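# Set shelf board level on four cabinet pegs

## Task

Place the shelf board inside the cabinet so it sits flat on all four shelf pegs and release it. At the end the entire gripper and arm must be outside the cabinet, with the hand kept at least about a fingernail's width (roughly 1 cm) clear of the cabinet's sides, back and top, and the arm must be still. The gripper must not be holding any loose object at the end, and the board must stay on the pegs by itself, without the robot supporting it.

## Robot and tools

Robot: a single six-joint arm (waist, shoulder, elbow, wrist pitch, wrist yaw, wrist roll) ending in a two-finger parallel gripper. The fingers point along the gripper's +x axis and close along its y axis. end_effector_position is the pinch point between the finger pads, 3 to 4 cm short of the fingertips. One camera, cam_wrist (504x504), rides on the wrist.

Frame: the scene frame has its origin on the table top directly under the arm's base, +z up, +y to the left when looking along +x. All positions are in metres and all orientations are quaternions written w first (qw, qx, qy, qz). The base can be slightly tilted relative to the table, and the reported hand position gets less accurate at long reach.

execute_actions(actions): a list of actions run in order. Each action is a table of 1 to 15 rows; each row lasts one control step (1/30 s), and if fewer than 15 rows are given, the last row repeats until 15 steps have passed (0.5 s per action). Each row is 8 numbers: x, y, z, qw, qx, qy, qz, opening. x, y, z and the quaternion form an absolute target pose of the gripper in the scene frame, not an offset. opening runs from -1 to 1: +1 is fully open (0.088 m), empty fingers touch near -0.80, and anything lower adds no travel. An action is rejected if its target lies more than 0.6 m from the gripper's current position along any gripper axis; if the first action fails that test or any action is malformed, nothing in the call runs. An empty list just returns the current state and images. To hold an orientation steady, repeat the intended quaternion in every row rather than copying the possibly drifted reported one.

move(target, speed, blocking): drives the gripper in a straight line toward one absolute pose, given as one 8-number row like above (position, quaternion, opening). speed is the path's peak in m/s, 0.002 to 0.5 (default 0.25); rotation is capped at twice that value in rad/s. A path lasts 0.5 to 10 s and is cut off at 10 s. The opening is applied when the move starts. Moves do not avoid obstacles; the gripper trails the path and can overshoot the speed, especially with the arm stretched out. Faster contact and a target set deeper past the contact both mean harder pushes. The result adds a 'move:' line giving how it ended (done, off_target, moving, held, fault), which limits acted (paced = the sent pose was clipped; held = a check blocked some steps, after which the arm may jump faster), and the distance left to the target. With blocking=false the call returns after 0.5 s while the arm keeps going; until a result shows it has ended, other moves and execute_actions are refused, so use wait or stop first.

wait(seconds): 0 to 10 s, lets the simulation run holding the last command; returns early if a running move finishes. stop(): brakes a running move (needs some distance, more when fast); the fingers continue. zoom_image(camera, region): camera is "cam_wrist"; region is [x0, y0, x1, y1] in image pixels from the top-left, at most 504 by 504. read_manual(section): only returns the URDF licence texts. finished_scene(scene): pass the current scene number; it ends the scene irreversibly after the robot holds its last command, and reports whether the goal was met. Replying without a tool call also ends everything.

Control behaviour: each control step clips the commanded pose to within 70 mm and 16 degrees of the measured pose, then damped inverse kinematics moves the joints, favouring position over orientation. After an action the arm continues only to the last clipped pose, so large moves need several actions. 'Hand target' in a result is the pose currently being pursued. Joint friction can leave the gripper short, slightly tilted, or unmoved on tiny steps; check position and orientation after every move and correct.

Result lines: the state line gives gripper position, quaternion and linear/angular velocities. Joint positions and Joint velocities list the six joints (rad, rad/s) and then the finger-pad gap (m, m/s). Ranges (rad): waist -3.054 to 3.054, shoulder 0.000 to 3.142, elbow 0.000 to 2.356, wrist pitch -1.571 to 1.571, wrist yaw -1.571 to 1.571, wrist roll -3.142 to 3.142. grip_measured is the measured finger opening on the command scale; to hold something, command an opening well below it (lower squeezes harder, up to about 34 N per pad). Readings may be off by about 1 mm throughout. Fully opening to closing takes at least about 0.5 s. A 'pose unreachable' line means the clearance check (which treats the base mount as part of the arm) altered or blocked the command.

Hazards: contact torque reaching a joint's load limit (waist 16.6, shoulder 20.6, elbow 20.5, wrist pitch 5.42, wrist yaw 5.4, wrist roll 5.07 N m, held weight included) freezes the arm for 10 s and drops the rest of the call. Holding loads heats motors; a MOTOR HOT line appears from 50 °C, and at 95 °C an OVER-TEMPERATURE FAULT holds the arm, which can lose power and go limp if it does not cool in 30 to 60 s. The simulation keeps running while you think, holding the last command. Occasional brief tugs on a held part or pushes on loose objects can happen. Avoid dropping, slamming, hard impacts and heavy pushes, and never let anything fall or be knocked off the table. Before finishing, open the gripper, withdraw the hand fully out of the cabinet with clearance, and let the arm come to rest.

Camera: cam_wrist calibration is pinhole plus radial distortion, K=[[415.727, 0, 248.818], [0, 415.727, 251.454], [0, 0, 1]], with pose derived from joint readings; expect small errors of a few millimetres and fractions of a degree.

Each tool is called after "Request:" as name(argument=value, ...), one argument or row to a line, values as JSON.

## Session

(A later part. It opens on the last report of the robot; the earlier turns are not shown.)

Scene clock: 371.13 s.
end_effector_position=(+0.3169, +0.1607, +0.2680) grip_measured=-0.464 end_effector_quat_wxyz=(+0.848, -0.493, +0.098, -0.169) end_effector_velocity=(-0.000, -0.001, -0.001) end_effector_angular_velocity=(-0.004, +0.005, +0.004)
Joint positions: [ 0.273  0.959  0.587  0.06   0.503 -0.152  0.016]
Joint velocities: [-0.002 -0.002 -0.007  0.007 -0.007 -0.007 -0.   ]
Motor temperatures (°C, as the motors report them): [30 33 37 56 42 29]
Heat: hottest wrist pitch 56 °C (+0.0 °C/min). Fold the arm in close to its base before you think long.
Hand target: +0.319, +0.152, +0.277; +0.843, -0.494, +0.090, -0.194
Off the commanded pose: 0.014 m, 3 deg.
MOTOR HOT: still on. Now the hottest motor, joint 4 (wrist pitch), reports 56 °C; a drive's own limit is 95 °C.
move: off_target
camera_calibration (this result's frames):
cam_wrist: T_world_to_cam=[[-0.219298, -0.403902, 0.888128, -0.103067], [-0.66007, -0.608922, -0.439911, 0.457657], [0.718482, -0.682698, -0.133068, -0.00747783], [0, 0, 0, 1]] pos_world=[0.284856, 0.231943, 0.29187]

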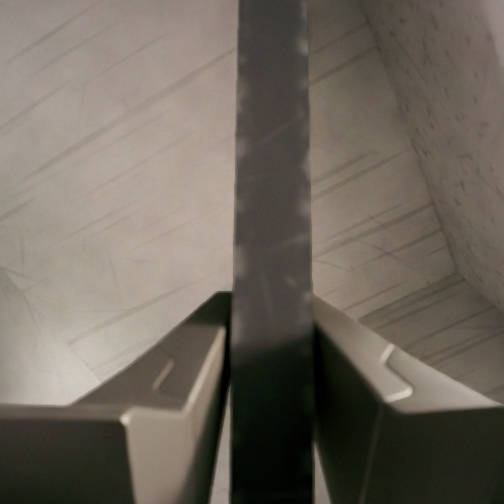

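Request:
move(
  target=[0.362,0.14,0.278,0.845,-0.497,0.09,-0.195,-1],
  speed=0.015,
)

Request:
move(
  target=[0.40,0.124,0.278,0.845,-0.497,0.09,-0.195,-1],
  speed=0.015,
)

Scene clock: 379.40 s.
end_effector_position=(+0.3591, +0.1478, +0.2644) grip_measured=-0.464 end_effector_quat_wxyz=(+0.846, -0.496, +0.101, -0.167) end_effector_velocity=(+0.003, +0.000, -0.003) end_effector_angular_velocity=(-0.001, +0.018, +0.011)
Joint positions: [ 0.197  1.167  0.641  0.221  0.426 -0.185  0.016]
Joint velocities: [-0.002  0.012  0.002  0.007 -0.022 -0.007 -0.   ]
Motor temperatures (°C, as the motors report them): [32 33 37 56 41 29]
Heat: hottest wrist pitch 56 °C (+1.0 °C/min). Fold the arm in close to its base before you think long.
Hand target: +0.361, +0.140, +0.277; +0.842, -0.495, +0.090, -0.194
Off the commanded pose: 0.016 m, 3 deg.
MOTOR HOT: still on. Now the hottest motor, joint 4 (wrist pitch), reports 56 °C; a drive's own limit is 95 °C.
move: off_target
camera_calibration (this result's frames):
cam_wrist: T_world_to_cam=[[-0.210887, -0.399002, 0.89237, -0.100592], [-0.664203, -0.611296, -0.430292, 0.475379], [0.71719, -0.683458, -0.136104, -0.045633], [0, 0, 0, 1]] pos_world=[0.327262, 0.219273, 0.288107]

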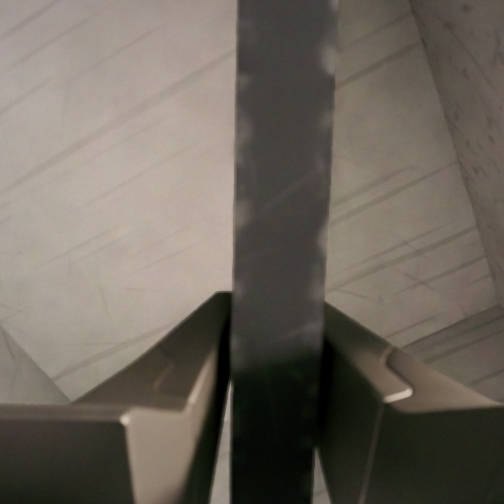

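Scene clock: 382.90 s.
end_effector_position=(+0.3920, +0.1290, +0.2597) grip_measured=-0.464 end_effector_quat_wxyz=(+0.842, -0.499, +0.110, -0.172) end_effector_velocity=(-0.001, -0.001, -0.001) end_effector_angular_velocity=(-0.005, +0.011, -0.002)
Joint positions: [ 0.141  1.336  0.696  0.321  0.377 -0.207  0.016]
Joint velocities: [-0.002 -0.002 -0.002 -0.007 -0.007 -0.007 -0.   ]
Motor temperatures (°C, as the motors report them): [33 32 38 56 41 29]
Heat: hottest wrist pitch 56 °C (+1.0 °C/min). Fold the arm in close to its base before you think long.
Hand target: +0.399, +0.124, +0.278; +0.842, -0.495, +0.090, -0.194
Off the commanded pose: 0.021 m, 3 deg.
MOTOR HOT: still on. Now the hottest motor, joint 4 (wrist pitch), reports 56 °C; a drive's own limit is 95 °C.
move: off_target
camera_calibration (this result's frames):
cam_wrist: T_world_to_cam=[[-0.206991, -0.388655, 0.897832, -0.101288], [-0.680469, -0.602175, -0.417549, 0.485533], [0.702935, -0.697375, -0.139823, -0.0743889], [0, 0, 0, 1]] pos_world=[0.361715, 0.201133, 0.283273]

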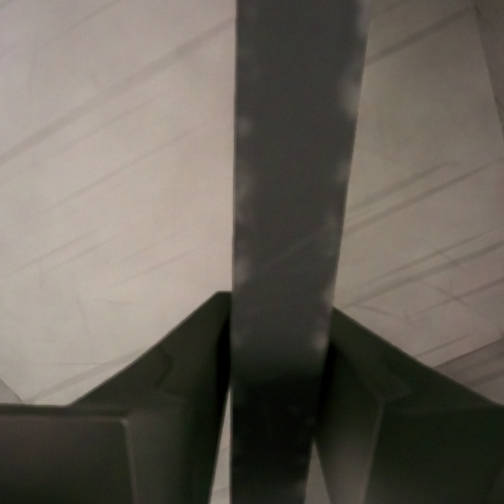

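Request:
move(
  target=[0.418,0.118,0.278,0.845,-0.497,0.09,-0.195,-1],
  speed=0.01,
)

Request:
move(
  target=[0.408,0.122,0.27,0.70,-0.684,0.125,-0.165,-1],
  speed=0.03,
)

Scene clock: 390.47 s.
end_effector_position=(+0.4001, +0.1276, +0.2588) grip_measured=-0.464 end_effector_quat_wxyz=(+0.842, -0.501, +0.107, -0.171) end_effector_velocity=(-0.001, -0.005, -0.004) end_effector_angular_velocity=(-0.021, +0.031, -0.016)
Joint positions: [ 0.135  1.375  0.711  0.352  0.371 -0.214  0.016]
Joint velocities: [-0.002  0.002 -0.002 -0.022 -0.007 -0.022 -0.   ]
Motor temperatures (°C, as the motors report them): [34 32 39 58 41 28]
Heat: hottest wrist pitch 58 °C (+3.0 °C/min). Fold the arm in close to its base before you think long.
Hand target: +0.415, +0.118, +0.278; +0.842, -0.495, +0.090, -0.194
Off the commanded pose: 0.028 m, 3 deg.
MOTOR HOT: still on. Now the hottest motor, joint 4 (wrist pitch), reports 58 °C; a drive's own limit is 95 °C.
move: off_target
camera_calibration (this result's frames):
cam_wrist: T_world_to_cam=[[-0.207029, -0.386739, 0.89865, -0.0998313], [-0.675603, -0.607846, -0.417234, 0.488591], [0.707601, -0.69351, -0.13544, -0.0847336], [0, 0, 0, 1]] pos_world=[0.369383, 0.199616, 0.282094]

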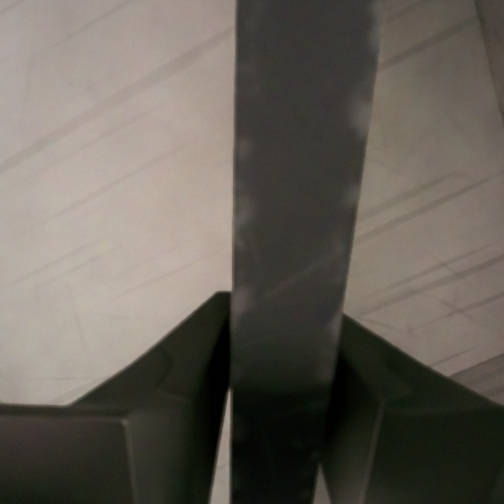

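Scene clock: 398.47 s.
end_effector_position=(+0.4008, +0.1322, +0.2611) grip_measured=-0.436 end_effector_quat_wxyz=(+0.712, -0.676, +0.125, -0.147) end_effector_velocity=(-0.001, -0.001, -0.001) end_effector_angular_velocity=(-0.005, +0.004, +0.005)
Joint positions: [ 0.147  1.377  0.702  0.398  0.394 -0.663  0.018]
Joint velocities: [-0.002 -0.002 -0.007  0.007 -0.007 -0.007 -0.   ]
Motor temperatures (°C, as the motors report them): [36 32 39 58 40 29]
Heat: hottest wrist pitch 58 °C (+0.0 °C/min). Fold the arm in close to its base before you think long.
Hand target: +0.407, +0.122, +0.270; +0.700, -0.684, +0.126, -0.165
Off the commanded pose: 0.015 m, 3 deg.
MOTOR HOT: still on. Now the hottest motor, joint 4 (wrist pitch), reports 58 °C; a drive's own limit is 95 °C.
move: off_target
camera_calibration (this result's frames):
cam_wrist: T_world_to_cam=[[-0.0676668, 0.0129928, 0.997623, -0.234488], [-0.698156, -0.714934, -0.0380434, 0.417031], [0.712741, -0.699071, 0.0574483, -0.133388], [0, 0, 0, 1]] pos_world=[0.370356, 0.207949, 0.257459]

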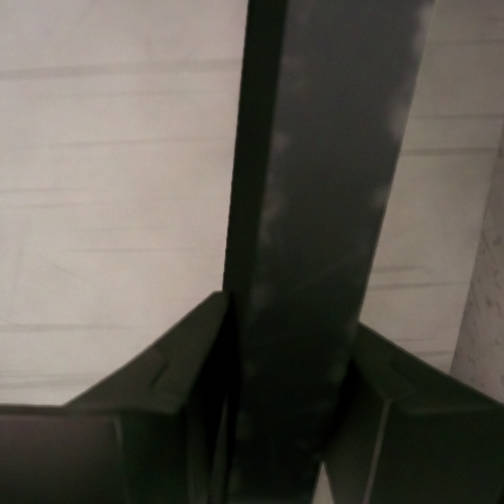

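Request:
move(
  target=[0.408,0.133,0.265,0.70,-0.684,0.125,-0.165,-1],
  speed=0.01,
)

Request:
move(
  target=[0.406,0.133,0.225,0.70,-0.684,0.125,-0.165,-1],
  speed=0.012,
)

Scene clock: 405.07 s.
end_effector_position=(+0.4005, +0.1329, +0.2562) grip_measured=-0.444 end_effector_quat_wxyz=(+0.705, -0.680, +0.132, -0.154) end_effector_velocity=(+0.001, +0.002, +0.002) end_effector_angular_velocity=(-0.003, -0.002, +0.011)
Joint positions: [ 0.171  1.385  0.709  0.382  0.432 -0.665  0.017]
Joint velocities: [-0.002 -0.002  0.002  0.007 -0.007 -0.007 -0.   ]
Motor temperatures (°C, as the motors report them): [36 32 39 58 40 29]
Heat: hottest wrist pitch 58 °C (-5.0 °C/min). Fold the arm in close to its base before you think long.
Hand target: +0.408, +0.133, +0.265; +0.700, -0.684, +0.125, -0.165
Off the commanded pose: 0.012 m, 2 deg.
MOTOR HOT: still on. Now the hottest motor, joint 4 (wrist pitch), reports 58 °C; a drive's own limit is 95 °C.
move: off_target
camera_calibration (this result's frames):
cam_wrist: T_world_to_cam=[[-0.0635911, 0.0294636, 0.997541, -0.233385], [-0.71359, -0.700124, -0.0248108, 0.417913], [0.697672, -0.713413, 0.0655466, -0.126566], [0, 0, 0, 1]] pos_world=[0.371678, 0.209174, 0.251476]

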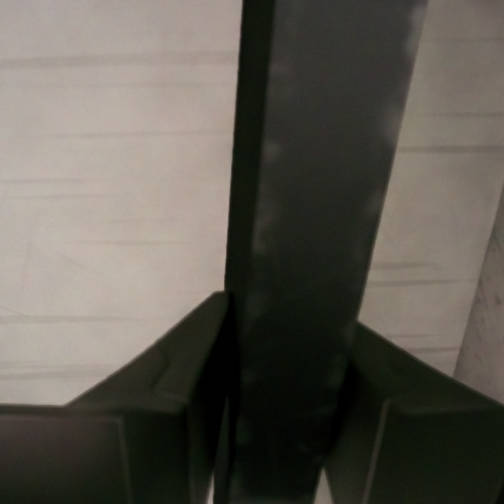

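Scene clock: 408.13 s.
end_effector_position=(+0.4003, +0.1327, +0.2296) grip_measured=-0.464 end_effector_quat_wxyz=(+0.699, -0.682, +0.121, -0.175) end_effector_velocity=(-0.001, -0.002, +0.004) end_effector_angular_velocity=(-0.013, -0.013, -0.018)
Joint positions: [ 0.261  1.458  0.667  0.503  0.562 -0.647  0.016]
Joint velocities: [-0.002 -0.002  0.002 -0.007  0.022 -0.007 -0.   ]
Motor temperatures (°C, as the motors report them): [36 32 39 57 39 29]
Heat: hottest wrist pitch 57 °C (-6.0 °C/min). Fold the arm in close to its base before you think long.
Hand target: +0.405, +0.133, +0.225; +0.699, -0.684, +0.125, -0.165
Off the commanded pose: 0.007 m, 1 deg.
MOTOR HOT: still on. Now the hottest motor, joint 4 (wrist pitch), reports 57 °C; a drive's own limit is 95 °C.
move: done
camera_calibration (this result's frames):
cam_wrist: T_world_to_cam=[[-0.10297, 0.0500031, 0.993427, -0.192876], [-0.722422, -0.690286, -0.0401351, 0.42268], [0.683742, -0.721807, 0.107202, -0.12766], [0, 0, 0, 1]] pos_world=[0.37278, 0.209268, 0.222258]

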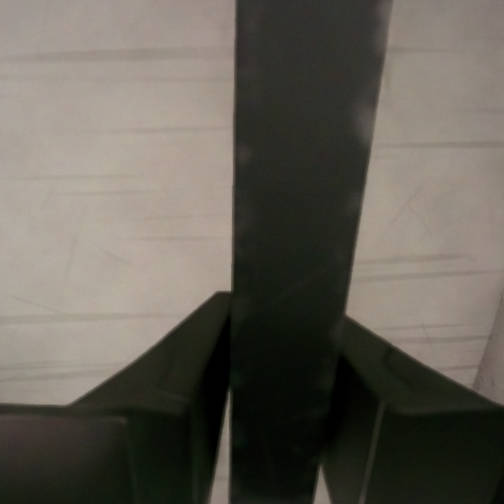

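Flush now. Keep lowering.

Request:
move(
  target=[0.404,0.133,0.19,0.70,-0.684,0.125,-0.165,-1],
  speed=0.012,
)

Scene clock: 414.43 s.
end_effector_position=(+0.3999, +0.1316, +0.2020) grip_measured=-0.464 end_effector_quat_wxyz=(+0.694, -0.687, +0.120, -0.177) end_effector_velocity=(-0.002, -0.002, -0.004) end_effector_angular_velocity=(-0.011, +0.025, -0.009)
Joint positions: [ 0.332  1.536  0.638  0.601  0.638 -0.638  0.016]
Joint velocities: [ 0.002 -0.002 -0.002 -0.022 -0.007 -0.007  0.   ]
Motor temperatures (°C, as the motors report them): [36 32 39 56 39 29]
Heat: hottest wrist pitch 56 °C (-4.1 °C/min). Fold the arm in close to its base before you think long.
Hand target: +0.403, +0.133, +0.190; +0.699, -0.684, +0.125, -0.165
Off the commanded pose: 0.013 m, 2 deg.
MOTOR HOT: still on. Now the hottest motor, joint 4 (wrist pitch), reports 56 °C; a drive's own limit is 95 °C.
move: off_target
camera_calibration (this result's frames):
cam_wrist: T_world_to_cam=[[-0.106049, 0.0650631, 0.99223, -0.165941], [-0.723888, -0.689167, -0.0321781, 0.419411], [0.681718, -0.721676, 0.120184, -0.127038], [0, 0, 0, 1]] pos_world=[0.372613, 0.208161, 0.193416]

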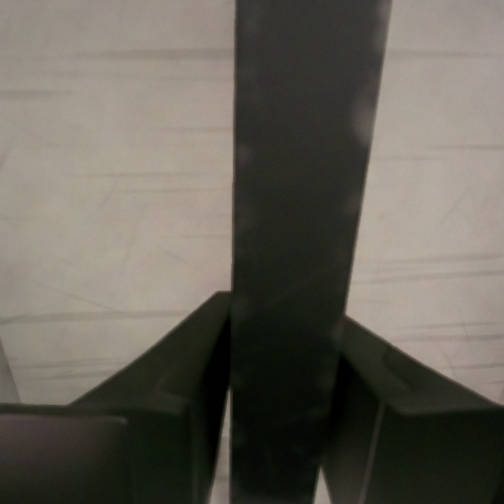

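Request:
move(
  target=[0.403,0.133,0.175,0.70,-0.684,0.13,-0.16,-1],
  speed=0.01,
)

Scene clock: 420.73 s.
end_effector_position=(+0.3999, +0.1302, +0.2021) grip_measured=-0.464 end_effector_quat_wxyz=(+0.694, -0.685, +0.113, -0.191) end_effector_velocity=(-0.001, -0.001, -0.001) end_effector_angular_velocity=(-0.024, +0.010, -0.010)
Joint positions: [ 0.34   1.553  0.636  0.629  0.675 -0.634  0.016]
Joint velocities: [ 0.002 -0.002 -0.002 -0.007  0.007 -0.022 -0.   ]
Motor temperatures (°C, as the motors report them): [35 31 38 56 38 29]
Heat: hottest wrist pitch 56 °C (-2.0 °C/min). Fold the arm in close to its base before you think long.
Hand target: +0.401, +0.133, +0.176; +0.699, -0.684, +0.131, -0.160
Off the commanded pose: 0.027 m, 4 deg.
MOTOR HOT: still on. Now the hottest motor, joint 4 (wrist pitch), reports 56 °C; a drive's own limit is 95 °C.
move: off_target
camera_calibration (this result's frames):
cam_wrist: T_world_to_cam=[[-0.134045, 0.0703849, 0.988473, -0.154745], [-0.729463, -0.682165, -0.0503471, 0.423423], [0.670757, -0.727803, 0.142784, -0.127499], [0, 0, 0, 1]] pos_world=[0.373649, 0.206942, 0.192484]

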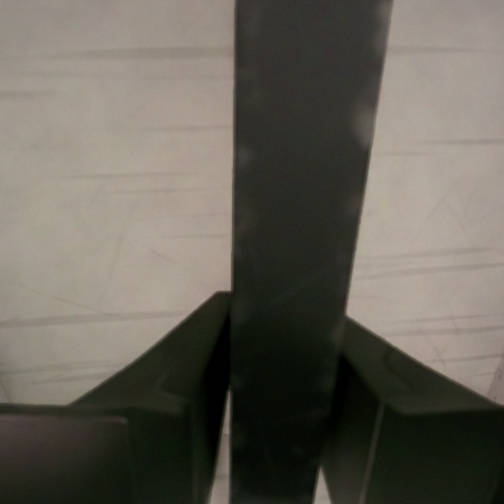

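Seated. Release and withdraw.

Request:
move(
  target=[0.40,0.131,0.202,0.695,-0.69,0.135,-0.155,0.2],
  speed=0.015,
)

Request:
move(
  target=[0.30,0.174,0.202,0.695,-0.69,0.135,-0.155,0.2],
  speed=0.05,
)

Request:
move(
  target=[0.2,0.19,0.21,0.70,-0.684,0.125,-0.165,0.2],
  speed=0.1,
)

Scene clock: 427.93 s.
end_effector_position=(+0.3998, +0.1296, +0.2002) grip_measured=+0.203 end_effector_quat_wxyz=(+0.694, -0.690, +0.136, -0.156) end_effector_velocity=(+0.001, +0.001, -0.002) end_effector_angular_velocity=(-0.001, +0.019, +0.010)
Joint positions: [ 0.31   1.515  0.638  0.554  0.572 -0.643  0.049]
Joint velocities: [-0.002 -0.002  0.002 -0.007 -0.022 -0.007  0.   ]
Motor temperatures (°C, as the motors report them): [34 32 37 54 38 29]
Heat: hottest wrist pitch 54 °C (-3.0 °C/min). Fold the arm in close to its base before you think long.
Hand target: +0.400, +0.131, +0.202; +0.695, -0.689, +0.135, -0.155
Off the commanded pose: 0.002 m, 0 deg.
MOTOR HOT: still on. Now the hottest motor, joint 4 (wrist pitch), reports 54 °C; a drive's own limit is 95 °C.
move: done
camera_calibration (this result's frames):
cam_wrist: T_world_to_cam=[[-0.053275, 0.0569641, 0.996954, -0.185107], [-0.719597, -0.694391, 0.00122253, 0.410174], [0.692345, -0.71734, 0.0779848, -0.124554], [0, 0, 0, 1]] pos_world=[0.371533, 0.206018, 0.193755]

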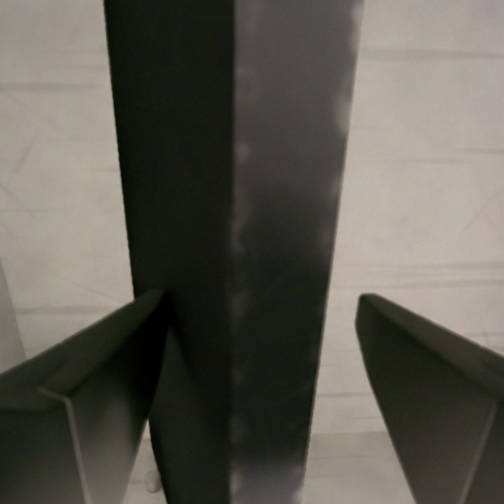

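Scene clock: 430.50 s.
end_effector_position=(+0.3027, +0.1749, +0.2034) grip_measured=+0.200 end_effector_quat_wxyz=(+0.693, -0.691, +0.134, -0.155) end_effector_velocity=(-0.003, -0.002, +0.001) end_effector_angular_velocity=(-0.021, +0.012, -0.015)
Joint positions: [ 0.597  1.069  0.508  0.157  0.841 -0.516  0.049]
Joint velocities: [ 0.002 -0.012  0.002 -0.037  0.007 -0.007 -0.   ]
Motor temperatures (°C, as the motors report them): [34 32 37 53 38 29]
Heat: hottest wrist pitch 53 °C (-3.0 °C/min). Fold the arm in close to its base before you think long.
Hand target: +0.301, +0.174, +0.203; +0.693, -0.691, +0.134, -0.155
Off the commanded pose: 0.003 m, 0 deg.
MOTOR HOT: still on. Now the hottest motor, joint 4 (wrist pitch), reports 53 °C; a drive's own limit is 95 °C.
move: done
camera_calibration (this result's frames):
cam_wrist: T_world_to_cam=[[-0.0560457, 0.0604319, 0.996598, -0.195755], [-0.716652, -0.697428, 0.00198839, 0.371232], [0.695175, -0.714103, 0.0823965, -0.0273797], [0, 0, 0, 1]] pos_world=[0.274107, 0.251186, 0.196607]

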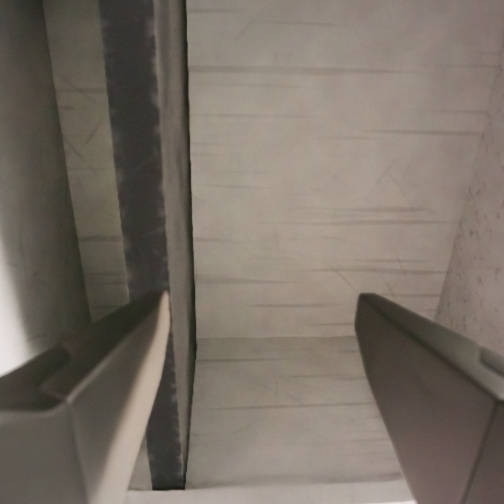

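Scene clock: 432.13 s.
end_effector_position=(+0.2002, +0.1883, +0.2111) grip_measured=+0.200 end_effector_quat_wxyz=(+0.698, -0.685, +0.123, -0.165) end_effector_velocity=(-0.004, -0.001, +0.003) end_effector_angular_velocity=(-0.016, -0.009, -0.027)
Joint positions: [ 1.092  0.799  0.574 -0.738  1.269  0.132  0.049]
Joint velocities: [ 0.017  0.042  0.042 -0.139  0.022  0.125 -0.   ]
Motor temperatures (°C, as the motors report them): [34 32 37 53 38 29]
Heat: hottest wrist pitch 53 °C (-3.0 °C/min). Fold the arm in close to its base before you think long.
Hand target: +0.200, +0.190, +0.211; +0.698, -0.685, +0.123, -0.166
Off the commanded pose: 0.002 m, 0 deg.
MOTOR HOT: still on. Now the hottest motor, joint 4 (wrist pitch), reports 53 °C; a drive's own limit is 95 °C.
move: done
camera_calibration (this result's frames):
cam_wrist: T_world_to_cam=[[-0.0872414, 0.0517962, 0.99484, -0.201655], [-0.715829, -0.697774, -0.0264444, 0.313004], [0.692804, -0.714443, 0.097952, 0.0500608], [0, 0, 0, 1]] pos_world=[0.171783, 0.264617, 0.203988]

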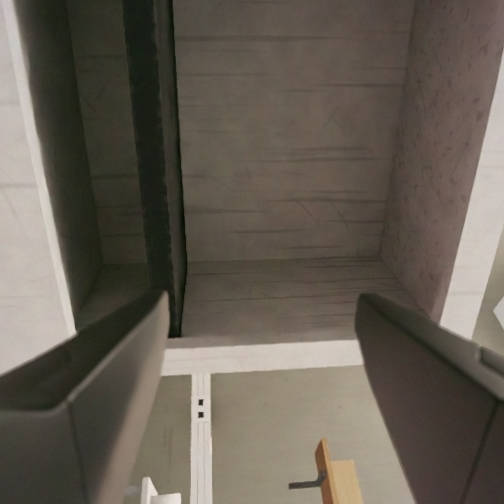

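Same as scene 1's outcome.

Request:
finished_scene(
  scene=2,
)

The scene is finished: the task was done.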